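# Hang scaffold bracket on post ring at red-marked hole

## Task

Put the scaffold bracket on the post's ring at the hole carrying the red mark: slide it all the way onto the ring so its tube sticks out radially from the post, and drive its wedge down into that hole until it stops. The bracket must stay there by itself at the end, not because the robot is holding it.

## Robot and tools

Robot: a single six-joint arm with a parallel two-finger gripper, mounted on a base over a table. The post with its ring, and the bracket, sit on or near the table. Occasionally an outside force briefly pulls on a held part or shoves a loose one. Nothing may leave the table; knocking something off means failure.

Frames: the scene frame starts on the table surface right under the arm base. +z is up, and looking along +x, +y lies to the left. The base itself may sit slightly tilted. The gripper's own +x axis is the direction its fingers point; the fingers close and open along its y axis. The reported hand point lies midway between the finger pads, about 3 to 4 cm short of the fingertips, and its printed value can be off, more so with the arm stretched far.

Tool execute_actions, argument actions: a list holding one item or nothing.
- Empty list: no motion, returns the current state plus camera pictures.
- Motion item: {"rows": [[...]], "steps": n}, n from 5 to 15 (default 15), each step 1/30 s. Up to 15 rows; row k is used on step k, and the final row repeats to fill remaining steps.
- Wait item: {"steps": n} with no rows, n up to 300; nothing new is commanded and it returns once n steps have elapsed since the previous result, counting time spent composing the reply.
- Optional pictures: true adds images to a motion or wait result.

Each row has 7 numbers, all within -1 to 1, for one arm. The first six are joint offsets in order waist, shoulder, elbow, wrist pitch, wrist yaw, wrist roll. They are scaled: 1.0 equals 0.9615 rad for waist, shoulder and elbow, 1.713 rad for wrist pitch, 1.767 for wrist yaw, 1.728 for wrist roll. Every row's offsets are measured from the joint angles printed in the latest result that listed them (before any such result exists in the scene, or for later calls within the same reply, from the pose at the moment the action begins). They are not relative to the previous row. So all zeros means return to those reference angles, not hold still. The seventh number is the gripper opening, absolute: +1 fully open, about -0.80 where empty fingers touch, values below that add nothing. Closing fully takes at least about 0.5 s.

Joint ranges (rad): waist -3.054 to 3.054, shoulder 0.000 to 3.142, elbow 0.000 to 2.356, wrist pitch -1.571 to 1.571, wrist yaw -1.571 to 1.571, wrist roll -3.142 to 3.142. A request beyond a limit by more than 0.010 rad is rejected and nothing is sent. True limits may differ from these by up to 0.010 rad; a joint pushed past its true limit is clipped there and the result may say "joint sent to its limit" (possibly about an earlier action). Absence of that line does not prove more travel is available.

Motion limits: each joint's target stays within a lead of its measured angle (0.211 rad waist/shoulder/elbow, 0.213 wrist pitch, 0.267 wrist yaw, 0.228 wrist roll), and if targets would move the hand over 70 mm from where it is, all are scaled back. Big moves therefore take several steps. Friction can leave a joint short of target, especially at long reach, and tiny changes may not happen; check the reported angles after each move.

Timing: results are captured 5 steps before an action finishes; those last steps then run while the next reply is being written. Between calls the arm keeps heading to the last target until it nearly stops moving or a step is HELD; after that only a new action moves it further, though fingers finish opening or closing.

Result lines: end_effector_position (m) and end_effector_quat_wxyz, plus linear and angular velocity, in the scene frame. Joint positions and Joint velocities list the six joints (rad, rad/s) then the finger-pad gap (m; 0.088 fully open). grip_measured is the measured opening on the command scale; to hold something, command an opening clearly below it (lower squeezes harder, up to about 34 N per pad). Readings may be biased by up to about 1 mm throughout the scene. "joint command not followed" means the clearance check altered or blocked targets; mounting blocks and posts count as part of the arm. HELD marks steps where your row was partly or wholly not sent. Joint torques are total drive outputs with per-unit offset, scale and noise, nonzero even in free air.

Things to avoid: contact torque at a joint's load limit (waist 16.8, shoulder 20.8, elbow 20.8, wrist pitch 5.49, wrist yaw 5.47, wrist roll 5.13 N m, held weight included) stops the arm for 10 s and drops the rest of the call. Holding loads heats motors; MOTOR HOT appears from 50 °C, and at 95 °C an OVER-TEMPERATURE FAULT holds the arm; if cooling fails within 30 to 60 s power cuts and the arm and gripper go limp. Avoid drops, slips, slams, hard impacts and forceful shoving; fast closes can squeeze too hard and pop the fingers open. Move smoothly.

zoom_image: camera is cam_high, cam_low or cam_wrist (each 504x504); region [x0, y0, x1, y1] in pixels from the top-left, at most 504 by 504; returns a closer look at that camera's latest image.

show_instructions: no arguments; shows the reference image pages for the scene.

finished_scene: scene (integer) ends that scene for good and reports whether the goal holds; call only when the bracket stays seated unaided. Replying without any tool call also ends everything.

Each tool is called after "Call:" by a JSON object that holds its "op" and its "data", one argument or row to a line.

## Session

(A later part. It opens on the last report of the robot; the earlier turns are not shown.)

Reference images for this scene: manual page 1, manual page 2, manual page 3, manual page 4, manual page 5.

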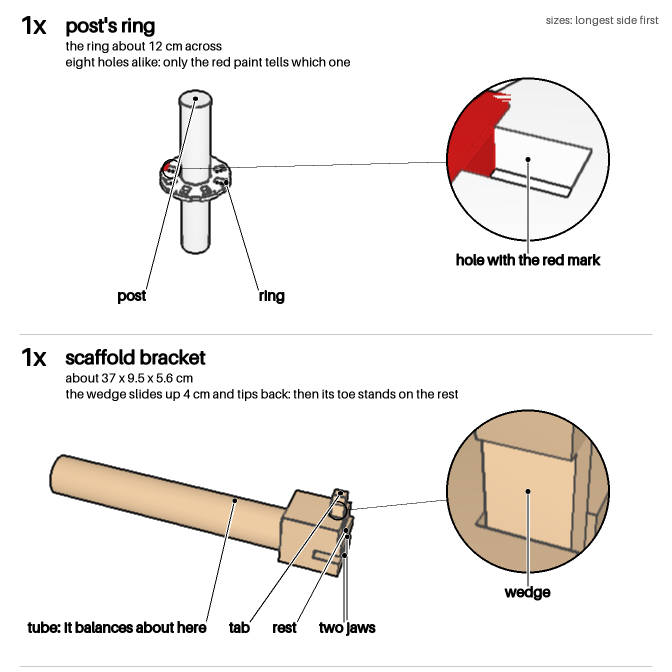

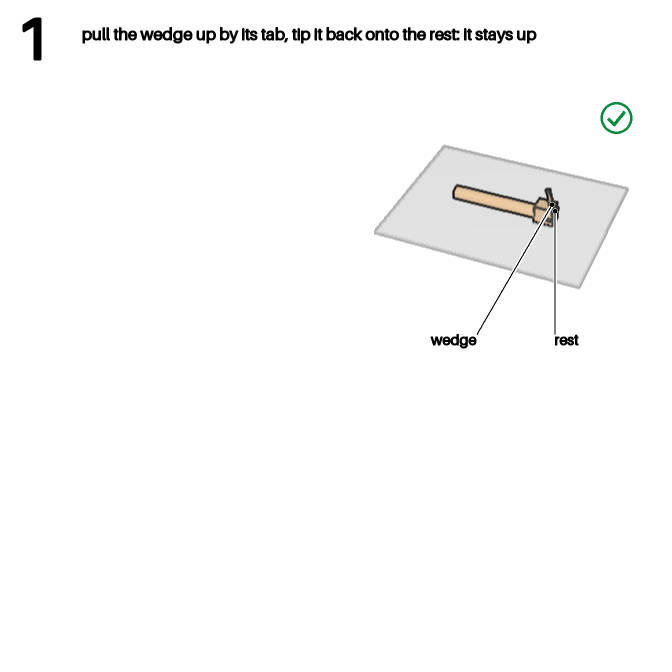

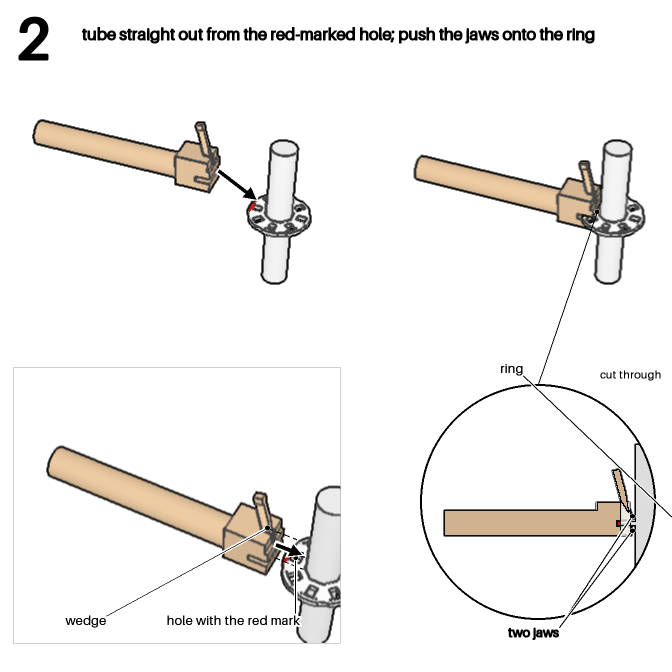

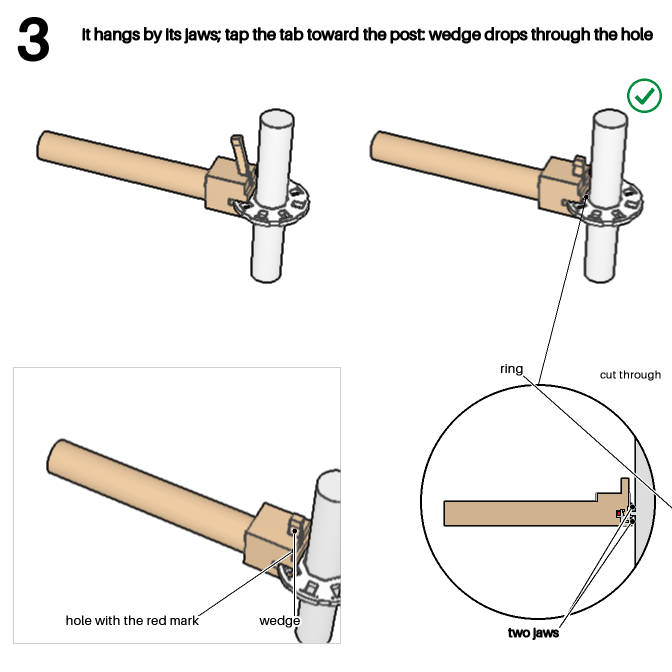

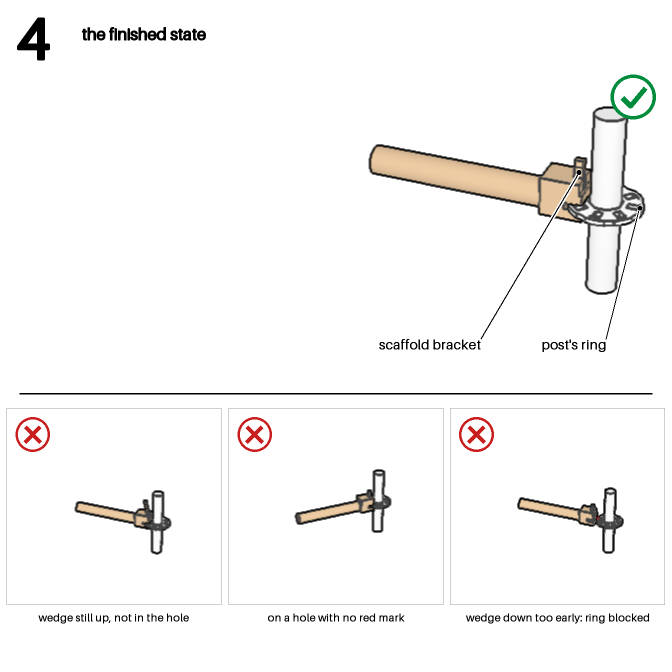

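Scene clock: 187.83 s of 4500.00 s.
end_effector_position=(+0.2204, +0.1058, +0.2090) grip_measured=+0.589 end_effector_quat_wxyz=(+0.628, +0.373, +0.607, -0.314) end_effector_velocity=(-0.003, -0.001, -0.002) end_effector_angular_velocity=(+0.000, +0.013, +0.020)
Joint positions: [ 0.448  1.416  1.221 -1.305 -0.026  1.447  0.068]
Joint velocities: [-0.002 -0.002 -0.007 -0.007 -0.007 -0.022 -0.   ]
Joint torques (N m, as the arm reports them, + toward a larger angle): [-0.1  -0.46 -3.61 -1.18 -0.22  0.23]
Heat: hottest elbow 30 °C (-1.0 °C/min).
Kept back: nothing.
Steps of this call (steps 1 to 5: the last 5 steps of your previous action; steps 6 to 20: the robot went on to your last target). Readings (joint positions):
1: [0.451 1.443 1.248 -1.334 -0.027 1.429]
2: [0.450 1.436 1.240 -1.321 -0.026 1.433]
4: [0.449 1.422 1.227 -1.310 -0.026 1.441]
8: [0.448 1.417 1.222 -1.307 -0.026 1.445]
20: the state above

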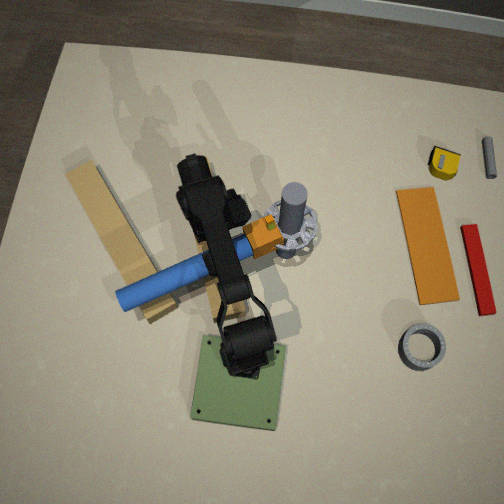

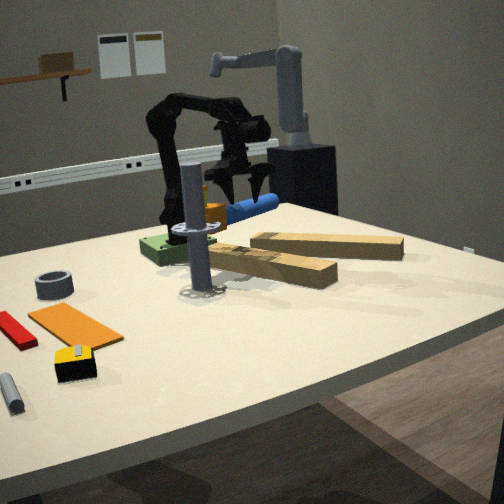

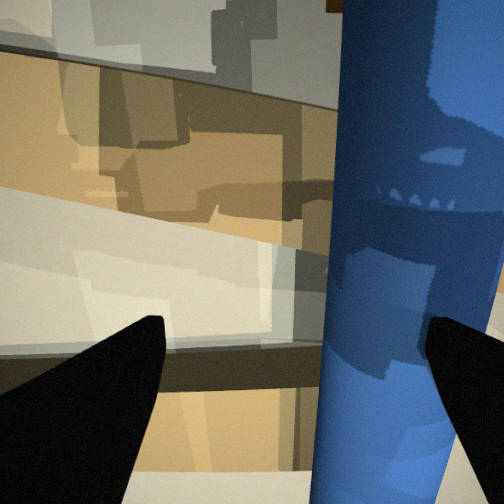

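Call:
{"op": "execute_actions", "data": {
  "actions": [
    {"rows":[[0,-0.02,0.04,0,0,0,0.6],[0,-0.05,0.04,0,0,0,0.6],[0,-0.07,0.04,-0.015,0,0,0.6]],"steps":15}
  ]
}}

Call:
{"op": "execute_actions", "data": {
  "actions": [
    {"steps":10}
  ],
  "pictures": true
}}

Scene clock: 188.37 s of 4500.00 s.
end_effector_position=(+0.2176, +0.1046, +0.2310) grip_measured=+0.600 end_effector_quat_wxyz=(+0.641, +0.392, +0.591, -0.293) end_effector_velocity=(-0.003, +0.002, +0.009) end_effector_angular_velocity=(+0.026, -0.007, +0.008)
Joint positions: [ 0.448  1.353  1.252 -1.327 -0.026  1.448  0.068]
Joint velocities: [-0.002 -0.017  0.022 -0.022 -0.022 -0.007  0.   ]
Joint torques (N m, as the arm reports them, + toward a larger angle): [-0.01 -4.98  5.3   0.52 -0.03 -0.05]
Heat: hottest elbow 30 °C (-1.0 °C/min).
Steps of this call (steps 1 to 6: the robot went on to your last target; steps 7 to 16: the first 10 steps of this action). Readings (joint positions):
7: [0.448 1.409 1.231 -1.306 -0.026 1.447]
8: [0.448 1.405 1.235 -1.313 -0.026 1.448]
10: [0.448 1.391 1.236 -1.321 -0.026 1.448]
14: [0.448 1.357 1.248 -1.326 -0.026 1.448]
16: the state above

Scene clock: 188.70 s of 4500.00 s.
end_effector_position=(+0.2175, +0.1045, +0.2311) grip_measured=+0.600 end_effector_quat_wxyz=(+0.641, +0.392, +0.591, -0.293) end_effector_velocity=(-0.002, -0.000, -0.000) end_effector_angular_velocity=(+0.003, +0.009, +0.006)
Joint positions: [ 0.448  1.353  1.252 -1.328 -0.026  1.448  0.068]
Joint velocities: [-0.002 -0.002 -0.002 -0.007 -0.007 -0.007 -0.   ]
Joint torques (N m, as the arm reports them, + toward a larger angle): [-0.02 -5.32  5.4   0.55 -0.03 -0.05]
Heat: hottest elbow 30 °C (-1.0 °C/min).
Kept back: nothing.
Steps of this call (steps 1 to 5: the last 5 steps of your previous action; steps 6 to 10: the robot went on to your last target). Readings (joint positions):
1: [0.448 1.353 1.252 -1.327 -0.026 1.448]
2: [0.448 1.353 1.252 -1.328 -0.026 1.448]
4: [0.448 1.353 1.252 -1.328 -0.026 1.448]
8: [0.448 1.353 1.252 -1.328 -0.026 1.448]
10: the state above

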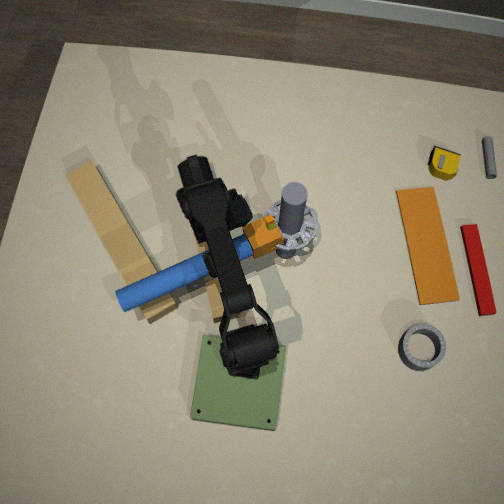

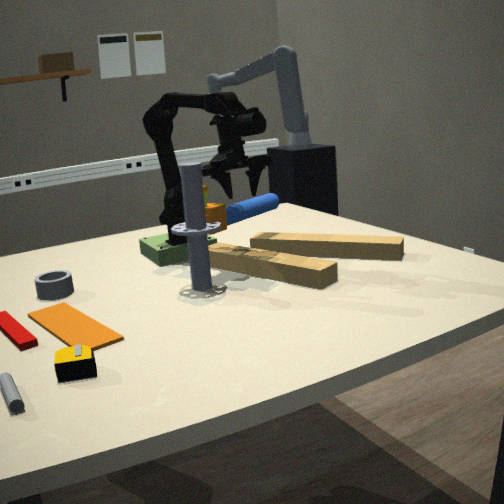

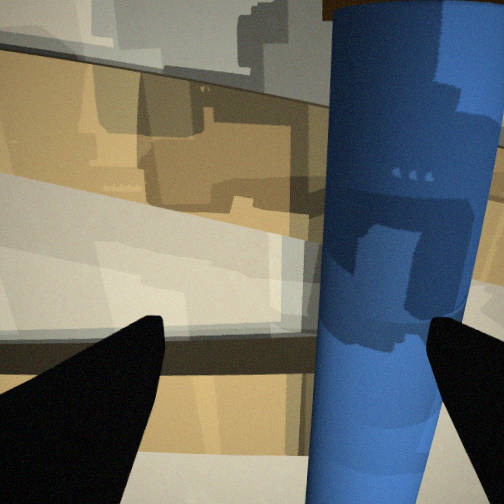

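Call:
{"op": "execute_actions", "data": {
  "actions": [
    {"rows":[[0,0,0,-0.04,0,0,0.6],[0,0,0,-0.07,0,0,0.6]],"steps":15}
  ]
}}

Call:
{"op": "execute_actions", "data": {
  "actions": [
    {"steps":5}
  ],
  "pictures": true
}}

Scene clock: 189.40 s of 4500.00 s.
end_effector_position=(+0.1953, +0.0943, +0.2288) grip_measured=+0.600 end_effector_quat_wxyz=(+0.619, +0.362, +0.616, -0.326) end_effector_velocity=(-0.007, -0.005, -0.001) end_effector_angular_velocity=(-0.022, +0.031, -0.010)
Joint positions: [ 0.448  1.353  1.253 -1.44  -0.026  1.448  0.068]
Joint velocities: [-0.002 -0.002 -0.002 -0.037  0.007  0.007  0.   ]
Joint torques (N m, as the arm reports them, + toward a larger angle): [-0.09 -4.47  4.59  0.3  -0.05 -0.01]
Heat: hottest elbow 30 °C (-1.0 °C/min).
Steps of this call (steps 1 to 11: the robot went on to your last target; steps 12 to 21: the first 10 steps of this action). Readings (joint positions):
12: [0.448 1.353 1.252 -1.337 -0.026 1.448]
13: [0.448 1.353 1.253 -1.364 -0.026 1.448]
15: [0.448 1.353 1.253 -1.419 -0.026 1.448]
19: [0.448 1.353 1.253 -1.439 -0.026 1.448]
21: the state above

Scene clock: 189.57 s of 4500.00 s.
end_effector_position=(+0.1946, +0.0940, +0.2288) grip_measured=+0.600 end_effector_quat_wxyz=(+0.619, +0.361, +0.617, -0.327) end_effector_velocity=(-0.002, -0.000, -0.000) end_effector_angular_velocity=(+0.003, +0.009, +0.020)
Joint positions: [ 0.448  1.353  1.253 -1.444 -0.026  1.448  0.068]
Joint velocities: [-0.002 -0.002 -0.002 -0.007 -0.007 -0.022 -0.   ]
Joint torques (N m, as the arm reports them, + toward a larger angle): [-0.07 -4.51  4.56  0.33 -0.04 -0.02]
Heat: hottest elbow 30 °C (-1.0 °C/min).
Kept back: nothing.
Steps of this call (steps 1 to 5: the last 5 steps of your previous action). Readings (joint positions):
1: [0.448 1.353 1.253 -1.442 -0.026 1.448]
2: [0.448 1.353 1.253 -1.443 -0.026 1.448]
4: [0.448 1.353 1.253 -1.444 -0.026 1.448]
5: the state above

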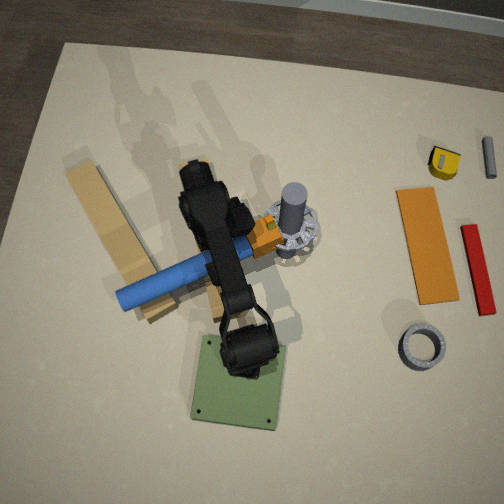

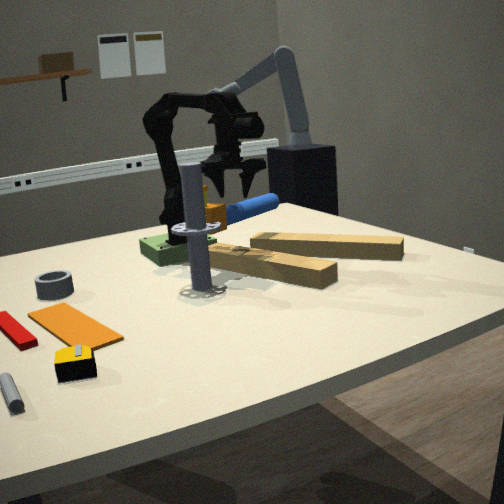

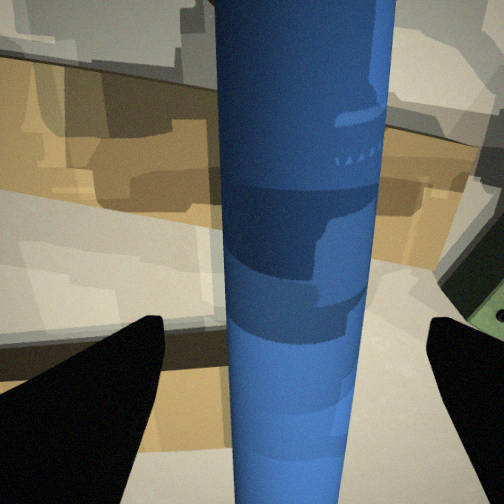

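Interpolate to target: sh +0.101 (0.105), el −0.123 (−0.128), pitch +0.112 (0.065).

Call:
{"op": "execute_actions", "data": {
  "actions": [
    {"rows":[[0,0.0175,-0.021,0.011,0,0.001,0.6],[0,0.035,-0.043,0.022,0,0.002,0.6],[0,0.0525,-0.064,0.033,0,0.003,0.6],[0,0.07,-0.085,0.043,0,0.004,0.6],[0,0.0875,-0.107,0.054,0,0.004,0.6],[0,0.105,-0.128,0.065,0,0.004,0.6]],"steps":15}
  ]
}}

Call:
{"op": "execute_actions", "data": {
  "actions": [
    {"steps":10}
  ],
  "pictures": true
}}

Scene clock: 190.07 s of 4500.00 s.
end_effector_position=(+0.1975, +0.0953, +0.1807) grip_measured=+0.600 end_effector_quat_wxyz=(+0.594, +0.330, +0.639, -0.361) end_effector_velocity=(-0.012, -0.007, -0.062) end_effector_angular_velocity=(-0.081, +0.159, +0.005)
Joint positions: [ 0.448  1.45   1.139 -1.346 -0.026  1.453  0.068]
Joint velocities: [-0.002  0.11  -0.164  0.095  0.007 -0.007 -0.   ]
Joint torques (N m, as the arm reports them, + toward a larger angle): [-0.11 -5.79  4.73  0.62 -0.04  0.07]
Heat: hottest elbow 30 °C (-1.0 °C/min).
Steps of this call (steps 1 to 5: the robot went on to your last target; steps 6 to 15: the first 10 steps of this action). Readings (joint positions):
6: [0.448 1.354 1.252 -1.444 -0.026 1.448]
7: [0.448 1.356 1.247 -1.437 -0.026 1.448]
9: [0.448 1.371 1.226 -1.408 -0.026 1.450]
13: [0.448 1.433 1.158 -1.353 -0.026 1.452]
15: the state above

Scene clock: 190.40 s of 4500.00 s.
end_effector_position=(+0.1987, +0.0958, +0.1792) grip_measured=+0.600 end_effector_quat_wxyz=(+0.594, +0.331, +0.638, -0.360) end_effector_velocity=(-0.002, -0.000, +0.000) end_effector_angular_velocity=(+0.005, +0.010, +0.019)
Joint positions: [ 0.448  1.452  1.135 -1.336 -0.026  1.453  0.068]
Joint velocities: [-0.002 -0.002 -0.002 -0.007 -0.007 -0.022 -0.   ]
Joint torques (N m, as the arm reports them, + toward a larger angle): [-0.05 -5.    3.98  0.57 -0.03  0.06]
Heat: hottest elbow 30 °C (-1.0 °C/min).
Kept back: nothing.
Steps of this call (steps 1 to 5: the last 5 steps of your previous action; steps 6 to 10: the robot went on to your last target). Readings (joint positions):
1: [0.448 1.452 1.135 -1.343 -0.026 1.453]
2: [0.448 1.452 1.135 -1.341 -0.026 1.453]
4: [0.448 1.452 1.135 -1.337 -0.026 1.453]
8: [0.448 1.452 1.135 -1.336 -0.026 1.453]
10: the state above

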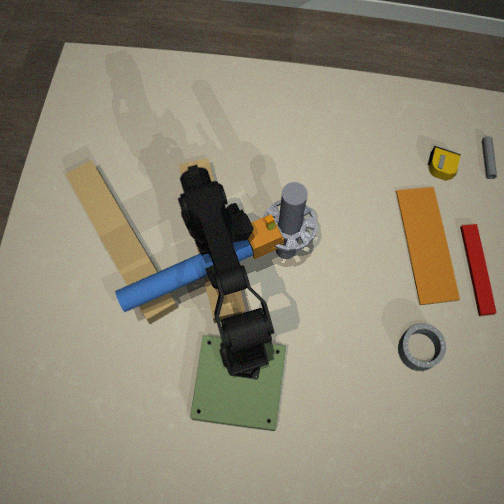

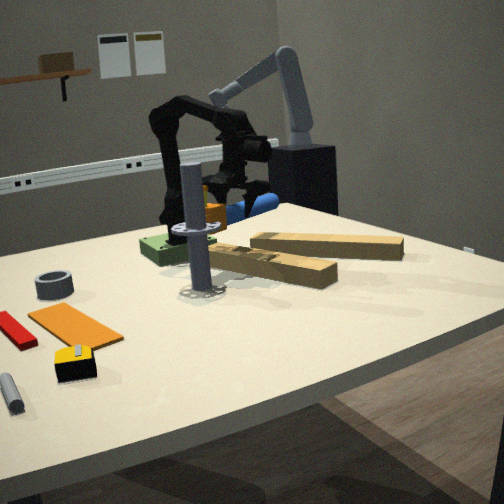

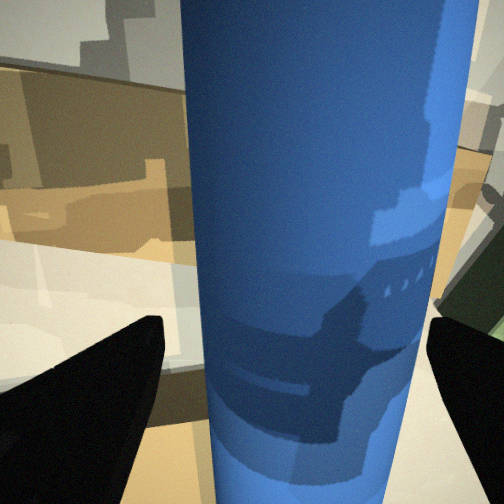

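Call:
{"op": "execute_actions", "data": {
  "actions": [
    {"rows":[[0,0,0,0,0,0,-0.5]],"steps":15}
  ]
}}

Call:
{"op": "execute_actions", "data": {
  "actions": [
    {"rows":[[0,0.01,0.007,0,0,0,-0.5],[0,0.02,0.014,0,0,0,-0.5],[0,0.03,0.021,0,0,0,-0.5],[0,0.04,0.028,0,0,0,-0.5]],"steps":15}
  ]
}}

Call:
{"op": "execute_actions", "data": {
  "actions": [
    {"steps":5}
  ],
  "pictures": true
}}

Call:
{"op": "zoom_image", "data": {
  "camera": "cam_low",
  "region": [150, 100, 310, 260]
}}

Call:
{"op": "zoom_image", "data": {
  "camera": "cam_high",
  "region": [230, 170, 330, 270]
}}

Scene clock: 191.10 s of 4500.00 s.
end_effector_position=(+0.1976, +0.0953, +0.1793) grip_measured=+0.234 end_effector_quat_wxyz=(+0.593, +0.329, +0.639, -0.362) end_effector_velocity=(-0.003, -0.001, -0.001) end_effector_angular_velocity=(+0.002, +0.014, +0.004)
Joint positions: [ 0.448  1.452  1.135 -1.341 -0.026  1.452  0.05 ]
Joint velocities: [-0.002 -0.002 -0.007 -0.007 -0.007 -0.007 -0.   ]
Joint torques (N m, as the arm reports them, + toward a larger angle): [-0.07 -5.18  4.49  0.72 -0.03  0.03]
Heat: hottest elbow 30 °C (-2.0 °C/min).
Steps of this call (steps 1 to 11: the robot went on to your last target; steps 12 to 21: the first 10 steps of this action). Readings (joint positions):
12: [0.448 1.452 1.135 -1.336 -0.026 1.453]
13: [0.448 1.452 1.135 -1.336 -0.026 1.453]
15: [0.448 1.452 1.135 -1.341 -0.026 1.452]
19: [0.448 1.452 1.135 -1.341 -0.026 1.452]
21: the state above

Scene clock: 191.60 s of 4500.00 s.
end_effector_position=(+0.1989, +0.0961, +0.1790) grip_measured=+0.233 end_effector_quat_wxyz=(+0.589, +0.327, +0.642, -0.367) end_effector_velocity=(+0.003, +0.002, +0.000) end_effector_angular_velocity=(+0.010, -0.004, +0.004)
Joint positions: [ 0.448  1.471  1.148 -1.352 -0.028  1.457  0.05 ]
Joint velocities: [-0.002  0.007  0.007  0.007 -0.007 -0.007  0.   ]
Joint torques (N m, as the arm reports them, + toward a larger angle): [-0.04 -2.94  5.55  1.05  0.02 -0.15]
Heat: hottest elbow 30 °C (-2.0 °C/min).
Steps of this call (steps 1 to 5: the last 5 steps of your previous action; steps 6 to 15: the first 10 steps of this action, its rows measured from where the robot was after step 5). Readings (joint positions):
5: [0.448 1.452 1.135 -1.341 -0.026 1.452]
6: [0.448 1.453 1.135 -1.341 -0.026 1.452]
7: [0.448 1.454 1.135 -1.341 -0.026 1.452]
9: [0.448 1.459 1.139 -1.345 -0.027 1.452]
13: [0.448 1.469 1.148 -1.351 -0.028 1.457]
15: the state above

Scene clock: 191.77 s of 4500.00 s.
end_effector_position=(+0.1990, +0.0962, +0.1790) grip_measured=+0.233 end_effector_quat_wxyz=(+0.589, +0.327, +0.642, -0.367) end_effector_velocity=(-0.001, -0.001, +0.000) end_effector_angular_velocity=(+0.003, +0.010, -0.015)
Joint positions: [ 0.448  1.471  1.149 -1.352 -0.028  1.457  0.05 ]
Joint velocities: [-0.007  0.002  0.002 -0.007 -0.007  0.007 -0.   ]
Joint torques (N m, as the arm reports them, + toward a larger angle): [-0.11 -2.94  5.54  1.06  0.03 -0.15]
Heat: hottest elbow 30 °C (-2.0 °C/min).
Kept back: nothing.
Steps of this call (steps 1 to 5: the last 5 steps of your previous action). Readings (joint positions):
1: [0.448 1.471 1.149 -1.352 -0.028 1.457]
2: [0.448 1.471 1.149 -1.352 -0.028 1.457]
4: [0.448 1.471 1.149 -1.352 -0.028 1.457]
5: the state above

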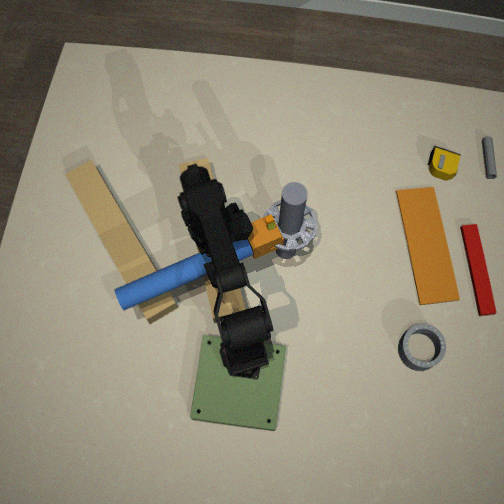

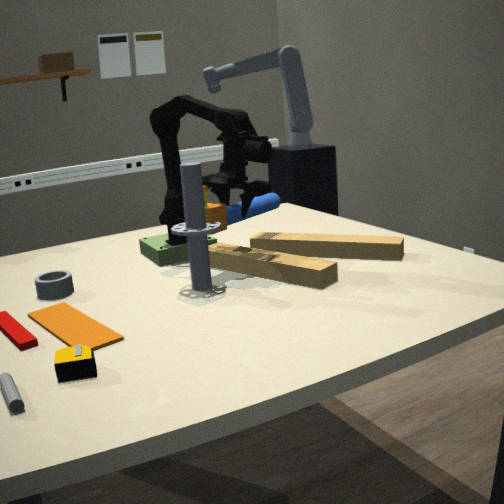

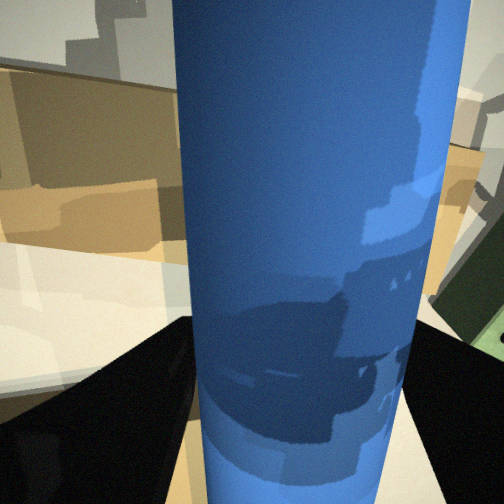

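Region (150, 100, 310, 260) of cam_low's 504x504 image, scaled by 3.150, with more detail than that image has.

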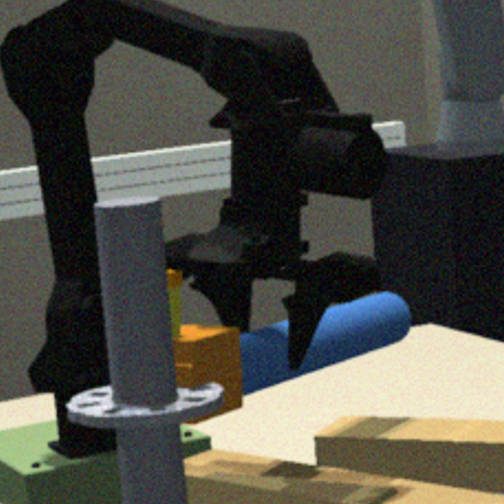

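Region (230, 170, 330, 270) of cam_high's 504x504 image, scaled by 5.040, with more detail than that image has.

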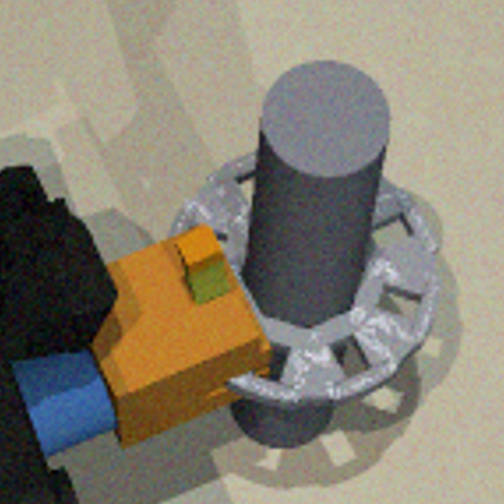

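Call:
{"op": "execute_actions", "data": {
  "actions": [
    {"rows":[[0,-0.01,0.01,0,0,0,-0.5],[0,-0.02,0.02,0,0,0,-0.5],[0,-0.03,0.03,0,0,0,-0.5]],"steps":15}
  ]
}}

Call:
{"op": "execute_actions", "data": {
  "actions": [
    {"steps":5}
  ],
  "pictures": true
}}

Call:
{"op": "zoom_image", "data": {
  "camera": "cam_low",
  "region": [150, 100, 310, 260]
}}

Scene clock: 192.40 s of 4500.00 s.
end_effector_position=(+0.1994, +0.0965, +0.1816) grip_measured=+0.233 end_effector_quat_wxyz=(+0.591, +0.331, +0.639, -0.364) end_effector_velocity=(-0.001, -0.001, +0.004) end_effector_angular_velocity=(+0.012, -0.008, -0.001)
Joint positions: [ 0.448  1.462  1.153 -1.352 -0.029  1.457  0.05 ]
Joint velocities: [-0.007 -0.017  0.002 -0.007 -0.007 -0.007 -0.   ]
Joint torques (N m, as the arm reports them, + toward a larger angle): [ 0.   -7.47  6.62  0.33  0.01 -0.06]
Heat: hottest elbow 30 °C (-1.0 °C/min).
Steps of this call (steps 1 to 9: the robot went on to your last target; steps 10 to 19: the first 10 steps of this action). Readings (joint positions):
10: [0.448 1.471 1.149 -1.352 -0.028 1.457]
11: [0.448 1.469 1.150 -1.352 -0.028 1.457]
13: [0.448 1.466 1.151 -1.352 -0.028 1.457]
17: [0.448 1.464 1.152 -1.352 -0.029 1.457]
19: the state above

Scene clock: 192.57 s of 4500.00 s.
end_effector_position=(+0.1994, +0.0965, +0.1817) grip_measured=+0.233 end_effector_quat_wxyz=(+0.591, +0.331, +0.639, -0.364) end_effector_velocity=(+0.001, +0.001, +0.001) end_effector_angular_velocity=(+0.012, -0.008, +0.004)
Joint positions: [ 0.448  1.462  1.153 -1.352 -0.029  1.457  0.05 ]
Joint velocities: [-0.002 -0.007 -0.002  0.007 -0.007 -0.007 -0.   ]
Joint torques (N m, as the arm reports them, + toward a larger angle): [ 0.   -7.49  6.72  0.33  0.03 -0.03]
Heat: hottest elbow 30 °C (-1.0 °C/min).
Kept back: nothing.
Steps of this call (steps 1 to 5: the last 5 steps of your previous action). Readings (joint positions):
1: [0.448 1.462 1.153 -1.352 -0.029 1.457]
2: [0.448 1.462 1.153 -1.352 -0.029 1.457]
4: [0.448 1.462 1.153 -1.352 -0.029 1.457]
5: the state above

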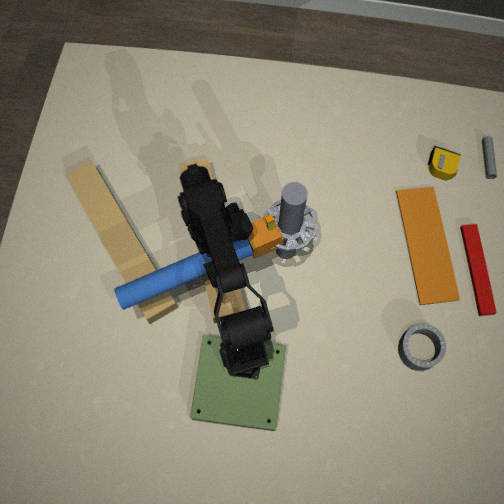

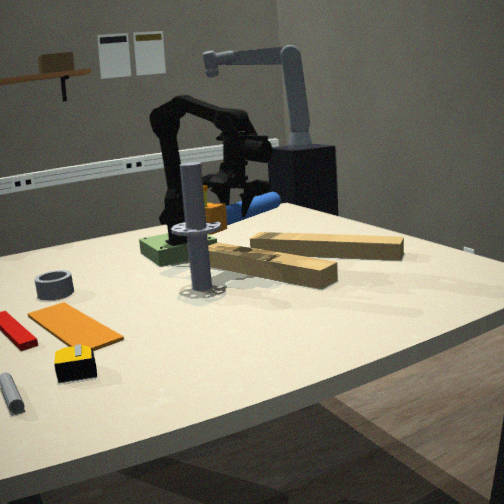

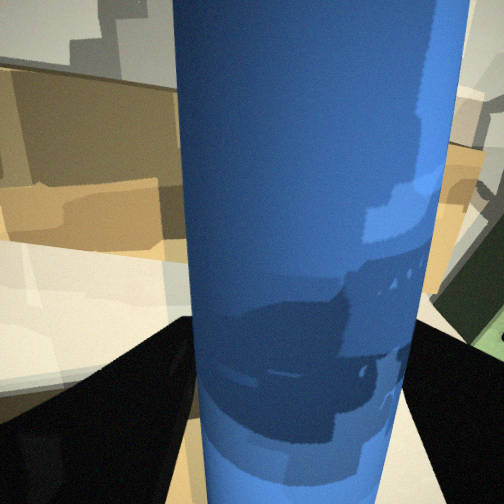

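Region (150, 100, 310, 260) of cam_low's 504x504 image, scaled by 3.150, with more detail than that image has.

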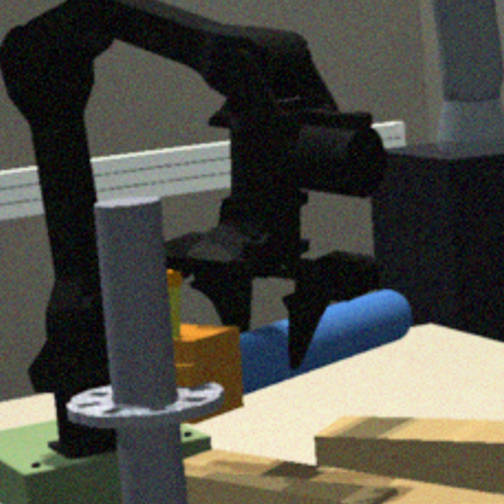

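Call:
{"op": "execute_actions", "data": {
  "actions": [
    {"rows":[[0,0.01,-0.01,0,0,0,0.6]],"steps":12}
  ]
}}

Call:
{"op": "execute_actions", "data": {
  "actions": [
    {"rows":[[0,0,0.12,-0.04,0,0,0.6],[0,0,0.24,-0.08,0,0,0.6],[0,0,0.36,-0.115,0,0,0.6]],"steps":15}
  ]
}}

Call:
{"op": "execute_actions", "data": {
  "actions": [
    {"rows":[[0,0,0,0,0.28,-1,-1]],"steps":15}
  ]
}}

Call:
{"op": "execute_actions", "data": {
  "actions": [
    {"rows":[[0,0,0,0,0,-1,-1]],"steps":15}
  ]
}}

Call:
{"op": "execute_actions", "data": {
  "actions": [
    {"steps":30}
  ]
}}

Scene clock: 193.27 s of 4500.00 s.
end_effector_position=(+0.1989, +0.0962, +0.1799) grip_measured=+0.312 end_effector_quat_wxyz=(+0.590, +0.328, +0.641, -0.366) end_effector_velocity=(-0.002, -0.001, +0.001) end_effector_angular_velocity=(+0.008, +0.006, +0.014)
Joint positions: [ 0.448  1.467  1.149 -1.352 -0.028  1.457  0.054]
Joint velocities: [-0.007 -0.007 -0.002 -0.007 -0.007 -0.022  0.134]
Joint torques (N m, as the arm reports them, + toward a larger angle): [-0.11 -4.69  3.93  0.29 -0.07 -0.02]
Heat: hottest elbow 31 °C (+0.0 °C/min).
Steps of this call (steps 1 to 14: the robot went on to your last target; steps 15 to 21: the first 7 steps of this action). Readings (joint positions):
15: [0.448 1.463 1.151 -1.352 -0.029 1.457]
16: [0.448 1.464 1.151 -1.352 -0.029 1.457]
18: [0.448 1.466 1.150 -1.352 -0.028 1.457]
21: the state above

Scene clock: 193.77 s of 4500.00 s.
end_effector_position=(+0.2195, +0.1057, +0.2651) grip_measured=+0.599 end_effector_quat_wxyz=(+0.623, +0.373, +0.609, -0.321) end_effector_velocity=(-0.002, -0.000, +0.022) end_effector_angular_velocity=(+0.015, -0.018, +0.020)
Joint positions: [ 0.448  1.458  1.484 -1.538 -0.028  1.457  0.068]
Joint velocities: [-0.002 -0.002  0.085 -0.066 -0.007 -0.022  0.   ]
Joint torques (N m, as the arm reports them, + toward a larger angle): [-0.05 -4.17  4.6   0.43 -0.04 -0.04]
Heat: hottest elbow 31 °C (+0.0 °C/min).
Steps of this call (steps 1 to 5: the last 5 steps of your previous action; steps 6 to 15: the first 10 steps of this action, its rows measured from where the robot was after step 5). Readings (joint positions):
5: [0.448 1.467 1.149 -1.352 -0.028 1.457]
6: [0.448 1.468 1.164 -1.367 -0.028 1.457]
7: [0.448 1.474 1.201 -1.407 -0.028 1.457]
9: [0.448 1.481 1.312 -1.472 -0.028 1.457]
13: [0.448 1.461 1.469 -1.526 -0.028 1.457]
15: the state above

Scene clock: 194.27 s of 4500.00 s.
end_effector_position=(+0.2466, +0.0427, +0.2792) grip_measured=-0.561 end_effector_quat_wxyz=(+0.784, +0.021, +0.568, -0.248) end_effector_velocity=(+0.010, -0.030, +0.014) end_effector_angular_velocity=(-0.664, +0.633, +1.760)
Joint positions: [ 0.448  1.462  1.486 -1.545  0.442  0.81   0.012]
Joint velocities: [-0.002 -0.002 -0.002 -0.007  0.227 -1.971 -0.175]
Joint torques (N m, as the arm reports them, + toward a larger angle): [-0.07 -5.31  4.53  0.68  0.43 -0.04]
Heat: hottest elbow 31 °C (+0.0 °C/min).
Steps of this call (steps 1 to 5: the last 5 steps of your previous action; steps 6 to 15: the first 10 steps of this action, its rows measured from where the robot was after step 5). Readings (joint positions):
5: [0.448 1.462 1.486 -1.544 -0.028 1.457]
6: [0.451 1.462 1.486 -1.545 0.022 1.406]
7: [0.452 1.462 1.486 -1.545 0.108 1.337]
9: [0.451 1.462 1.486 -1.545 0.262 1.206]
13: [0.448 1.462 1.486 -1.545 0.420 0.942]
15: the state above

Scene clock: 194.77 s of 4500.00 s.
end_effector_position=(+0.2477, +0.0404, +0.2804) grip_measured=-0.785 end_effector_quat_wxyz=(+0.700, -0.359, +0.616, +0.044) end_effector_velocity=(-0.002, -0.001, -0.001) end_effector_angular_velocity=(-0.469, +0.766, +1.772)
Joint positions: [ 0.448  1.462  1.486 -1.545  0.461 -0.177  0.001]
Joint velocities: [-0.002 -0.002 -0.002 -0.007 -0.007 -1.985 -0.   ]
Joint torques (N m, as the arm reports them, + toward a larger angle): [-0.06 -5.34  4.52  0.66  0.23 -0.06]
Heat: hottest elbow 31 °C (+0.0 °C/min).
Steps of this call (steps 1 to 5: the last 5 steps of your previous action; steps 6 to 15: the first 10 steps of this action, its rows measured from where the robot was after step 5). Readings (joint positions):
5: [0.448 1.462 1.486 -1.545 0.460 0.481]
6: [0.448 1.462 1.486 -1.545 0.461 0.416]
7: [0.448 1.462 1.486 -1.545 0.461 0.350]
9: [0.448 1.462 1.486 -1.545 0.461 0.218]
13: [0.448 1.462 1.486 -1.545 0.461 -0.045]
15: the state above

Scene clock: 195.77 s of 4500.00 s.
end_effector_position=(+0.2477, +0.0405, +0.2804) grip_measured=-0.785 end_effector_quat_wxyz=(-0.421, +0.665, -0.508, -0.351) end_effector_velocity=(-0.008, -0.003, -0.001) end_effector_angular_velocity=(-0.014, +0.045, +0.018)
Joint positions: [ 0.448  1.462  1.486 -1.544  0.461 -1.244  0.001]
Joint velocities: [-0.002 -0.002 -0.002 -0.037 -0.007 -0.022 -0.   ]
Joint torques (N m, as the arm reports them, + toward a larger angle): [-0.03 -5.27  4.54  0.56  0.19 -0.05]
Heat: hottest elbow 31 °C (-1.0 °C/min).
Kept back: nothing.
Steps of this call (steps 1 to 5: the last 5 steps of your previous action; steps 6 to 30: the robot went on to your last target). Readings (joint positions):
1: [0.448 1.462 1.486 -1.545 0.461 -0.243]
2: [0.448 1.462 1.486 -1.545 0.461 -0.309]
4: [0.448 1.462 1.486 -1.545 0.461 -0.441]
8: [0.448 1.462 1.486 -1.545 0.461 -0.704]
30: the state above

Call:
{"op": "execute_actions", "data": {
  "actions": [
    {"rows":[[0,0.006,0.008,-0.004,0.002,-0.331,-1],[0,0.006,0.008,-0.004,0.002,-0.331,-1],[0,0.006,0.008,-0.004,0.002,-0.331,-1],[-0.04,0.006,0.008,-0.004,0.002,-0.331,-1],[-0.08,0.006,0.008,-0.004,0.002,-0.331,-1],[-0.11,0.006,0.008,-0.004,0.002,-0.331,-1],[-0.137,0.006,0.008,-0.004,0.002,-0.331,-1]],"steps":15}
  ]
}}

Call:
{"op": "execute_actions", "data": {
  "actions": [
    {"steps":15}
  ],
  "pictures": true
}}

Scene clock: 196.30 s of 4500.00 s.
end_effector_position=(+0.2502, +0.0100, +0.2805) grip_measured=-0.785 end_effector_quat_wxyz=(-0.258, +0.726, -0.444, -0.457) end_effector_velocity=(-0.002, -0.064, -0.001) end_effector_angular_velocity=(-0.092, +0.231, +0.200)
Joint positions: [ 0.33   1.462  1.486 -1.548  0.464 -1.772  0.001]
Joint velocities: [-0.252 -0.002 -0.002 -0.022 -0.007 -0.505 -0.   ]
Joint torques (N m, as the arm reports them, + toward a larger angle): [ 0.61 -4.57  5.16  0.38  0.24 -0.11]
Heat: hottest elbow 31 °C (+0.0 °C/min).
Steps of this call (steps 1 to 6: the robot went on to your last target; steps 7 to 16: the first 10 steps of this action). Readings (joint positions):
7: [0.448 1.462 1.486 -1.544 0.461 -1.297]
8: [0.448 1.462 1.486 -1.545 0.461 -1.366]
10: [0.445 1.462 1.486 -1.546 0.461 -1.498]
14: [0.360 1.462 1.486 -1.548 0.463 -1.726]
16: the state above

Scene clock: 196.80 s of 4500.00 s.
end_effector_position=(+0.2503, +0.0073, +0.2804) grip_measured=-0.785 end_effector_quat_wxyz=(-0.246, +0.729, -0.438, -0.465) end_effector_velocity=(-0.002, -0.002, +0.000) end_effector_angular_velocity=(-0.010, +0.008, +0.004)
Joint positions: [ 0.319  1.462  1.486 -1.548  0.464 -1.814  0.001]
Joint velocities: [-0.002 -0.002 -0.002 -0.007  0.007 -0.007 -0.   ]
Joint torques (N m, as the arm reports them, + toward a larger angle): [-0.36 -4.61  5.15  0.34  0.26 -0.09]
Heat: hottest elbow 31 °C (+0.0 °C/min).
Kept back: nothing.
Steps of this call (steps 1 to 5: the last 5 steps of your previous action; steps 6 to 15: the robot went on to your last target). Readings (joint positions):
1: [0.324 1.462 1.486 -1.548 0.464 -1.785]
2: [0.322 1.462 1.486 -1.548 0.464 -1.794]
4: [0.321 1.462 1.486 -1.548 0.464 -1.804]
8: [0.319 1.462 1.486 -1.548 0.464 -1.812]
15: the state above

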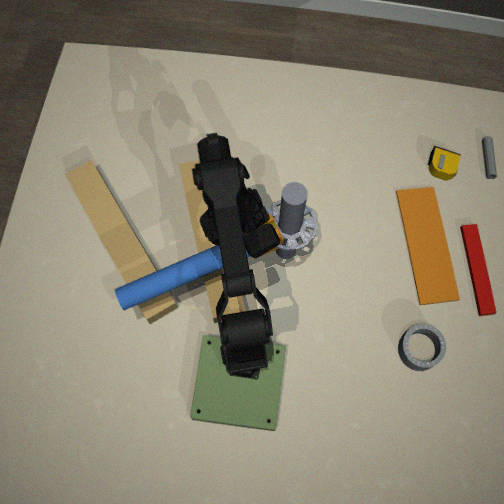

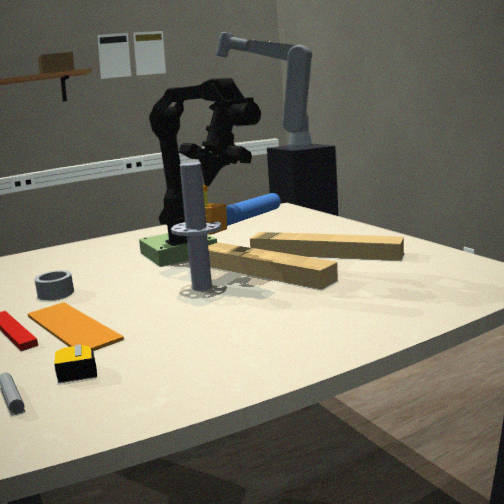

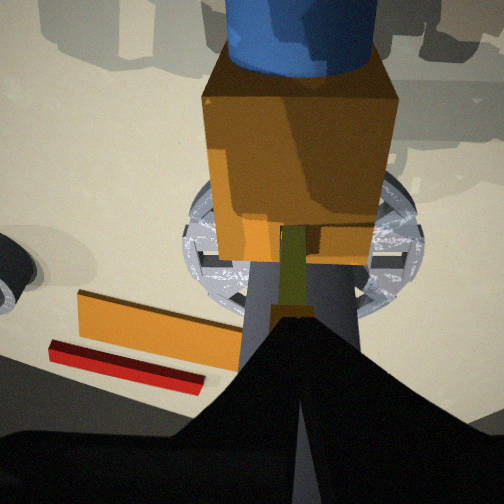

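Call:
{"op": "execute_actions", "data": {
  "actions": [
    {"rows":[[0,0,-0.03,0,0,0,-1],[0,0,-0.06,0,0,0,-1],[0,0,-0.09,0,0,0,-1],[0,0,-0.12,0,0,0,-1],[0,0,-0.15,0,0,0,-1],[0,0,-0.18,0,0,0,-1],[0,0,-0.2,0,0,0,-1]],"steps":15}
  ],
  "pictures": true
}}

Call:
{"op": "zoom_image", "data": {
  "camera": "cam_low",
  "region": [150, 100, 310, 260]
}}

Scene clock: 197.33 s of 4500.00 s.
end_effector_position=(+0.2248, -0.0004, +0.2379) grip_measured=-0.785 end_effector_quat_wxyz=(-0.187, +0.694, -0.469, -0.513) end_effector_velocity=(-0.048, -0.016, -0.087) end_effector_angular_velocity=(-0.118, +0.404, -0.001)
Joint positions: [ 0.321  1.464  1.311 -1.548  0.466 -1.814  0.001]
Joint velocities: [-0.007  0.09  -0.305 -0.022 -0.007 -0.007 -0.   ]
Joint torques (N m, as the arm reports them, + toward a larger angle): [-0.32 -6.02  4.9   0.22  0.15 -0.02]
Heat: hottest elbow 31 °C (+0.0 °C/min).
Steps of this call (steps 1 to 6: the robot went on to your last target; steps 7 to 16: the first 10 steps of this action). Readings (joint positions):
7: [0.319 1.462 1.484 -1.548 0.464 -1.814]
8: [0.319 1.462 1.477 -1.548 0.465 -1.814]
10: [0.325 1.454 1.458 -1.535 0.473 -1.814]
14: [0.323 1.453 1.346 -1.548 0.466 -1.814]
16: the state above

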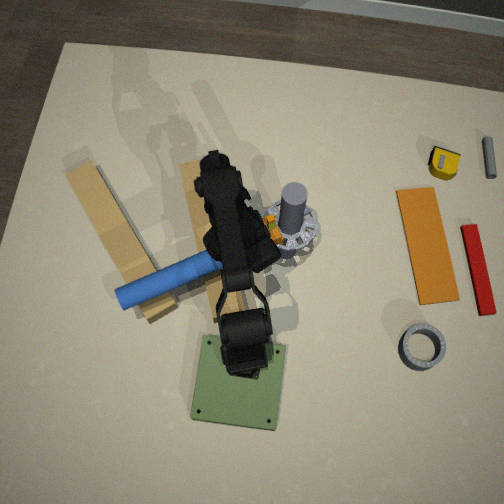

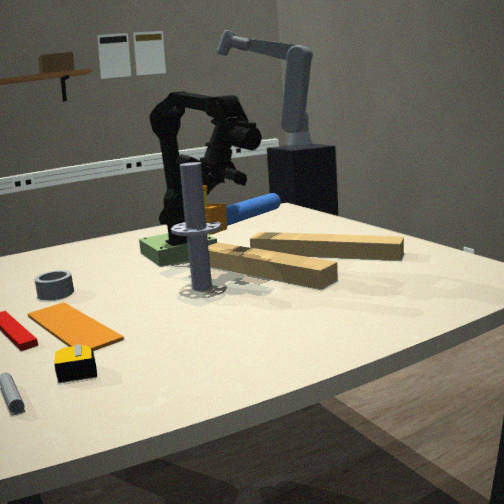

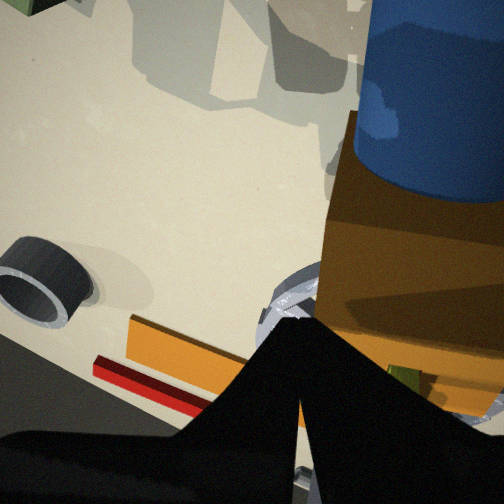

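Region (150, 100, 310, 260) of cam_low's 504x504 image, scaled by 3.150, with more detail than that image has.

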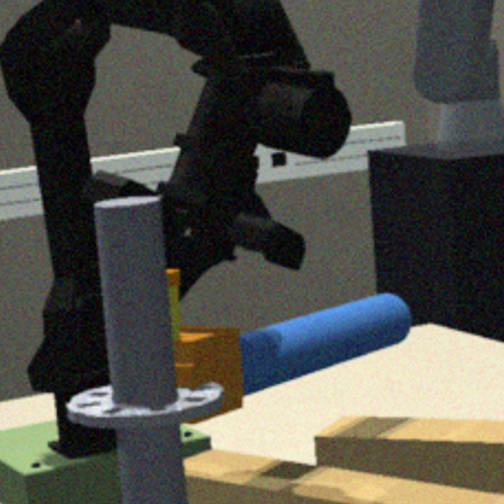

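Call:
{"op": "execute_actions", "data": {
  "actions": [
    {"rows":[[0,0,0.1,0,0,0,-1],[0,0,0.2,0,0,0,-1]],"steps":15}
  ]
}}

Call:
{"op": "execute_actions", "data": {
  "actions": [
    {"steps":10}
  ],
  "pictures": true
}}

Scene clock: 197.83 s of 4500.00 s.
end_effector_position=(+0.2517, +0.0082, +0.2835) grip_measured=-0.785 end_effector_quat_wxyz=(-0.250, +0.732, -0.434, -0.461) end_effector_velocity=(+0.003, +0.001, -0.007) end_effector_angular_velocity=(-0.008, +0.046, +0.018)
Joint positions: [ 0.321  1.459  1.496 -1.546  0.464 -1.814  0.001]
Joint velocities: [-0.002  0.032  0.002 -0.007 -0.007 -0.022 -0.   ]
Joint torques (N m, as the arm reports them, + toward a larger angle): [-0.02 -4.76  5.12  0.4   0.28 -0.03]
Heat: hottest elbow 31 °C (+0.0 °C/min).
Steps of this call (steps 1 to 5: the last 5 steps of your previous action; steps 6 to 15: the first 10 steps of this action). Readings (joint positions):
6: [0.321 1.466 1.314 -1.553 0.465 -1.814]
7: [0.321 1.470 1.346 -1.556 0.464 -1.814]
9: [0.321 1.474 1.430 -1.542 0.464 -1.814]
13: [0.321 1.459 1.494 -1.546 0.464 -1.814]
15: the state above

Scene clock: 198.17 s of 4500.00 s.
end_effector_position=(+0.2519, +0.0083, +0.2835) grip_measured=-0.785 end_effector_quat_wxyz=(-0.250, +0.732, -0.435, -0.461) end_effector_velocity=(-0.005, +0.001, -0.003) end_effector_angular_velocity=(+0.011, +0.035, +0.006)
Joint positions: [ 0.321  1.46   1.496 -1.546  0.464 -1.814  0.001]
Joint velocities: [-0.002  0.002 -0.002 -0.022 -0.022 -0.007  0.   ]
Joint torques (N m, as the arm reports them, + toward a larger angle): [-0.01 -4.74  5.14  0.39  0.29 -0.03]
Heat: hottest elbow 31 °C (+0.0 °C/min).
Kept back: nothing.
Steps of this call (steps 1 to 5: the last 5 steps of your previous action; steps 6 to 10: the robot went on to your last target). Readings (joint positions):
1: [0.321 1.460 1.496 -1.546 0.464 -1.814]
2: [0.321 1.460 1.496 -1.546 0.464 -1.814]
4: [0.321 1.460 1.496 -1.546 0.464 -1.814]
8: [0.321 1.460 1.496 -1.546 0.464 -1.814]
10: the state above

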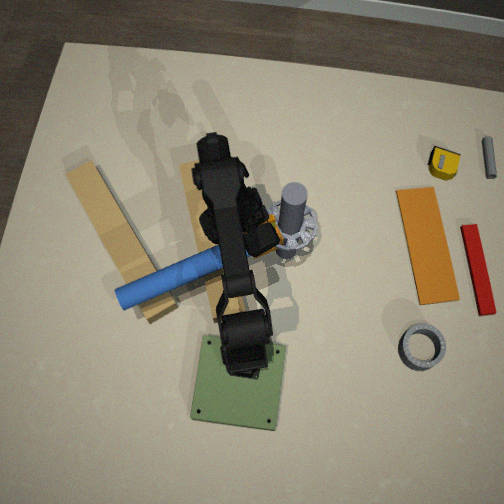

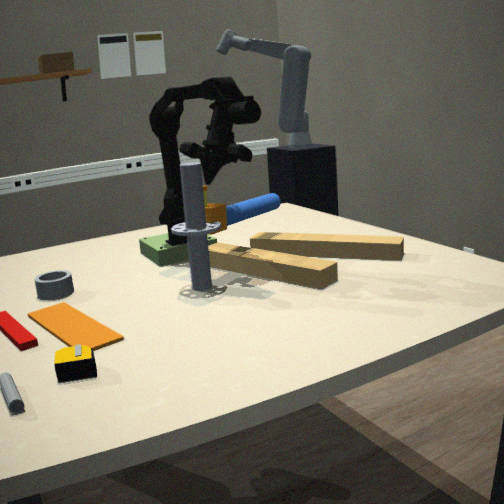

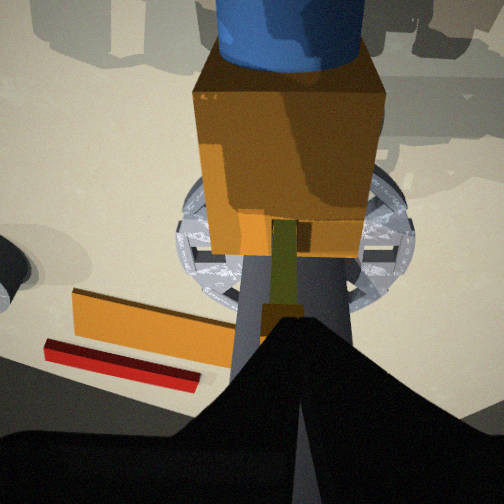

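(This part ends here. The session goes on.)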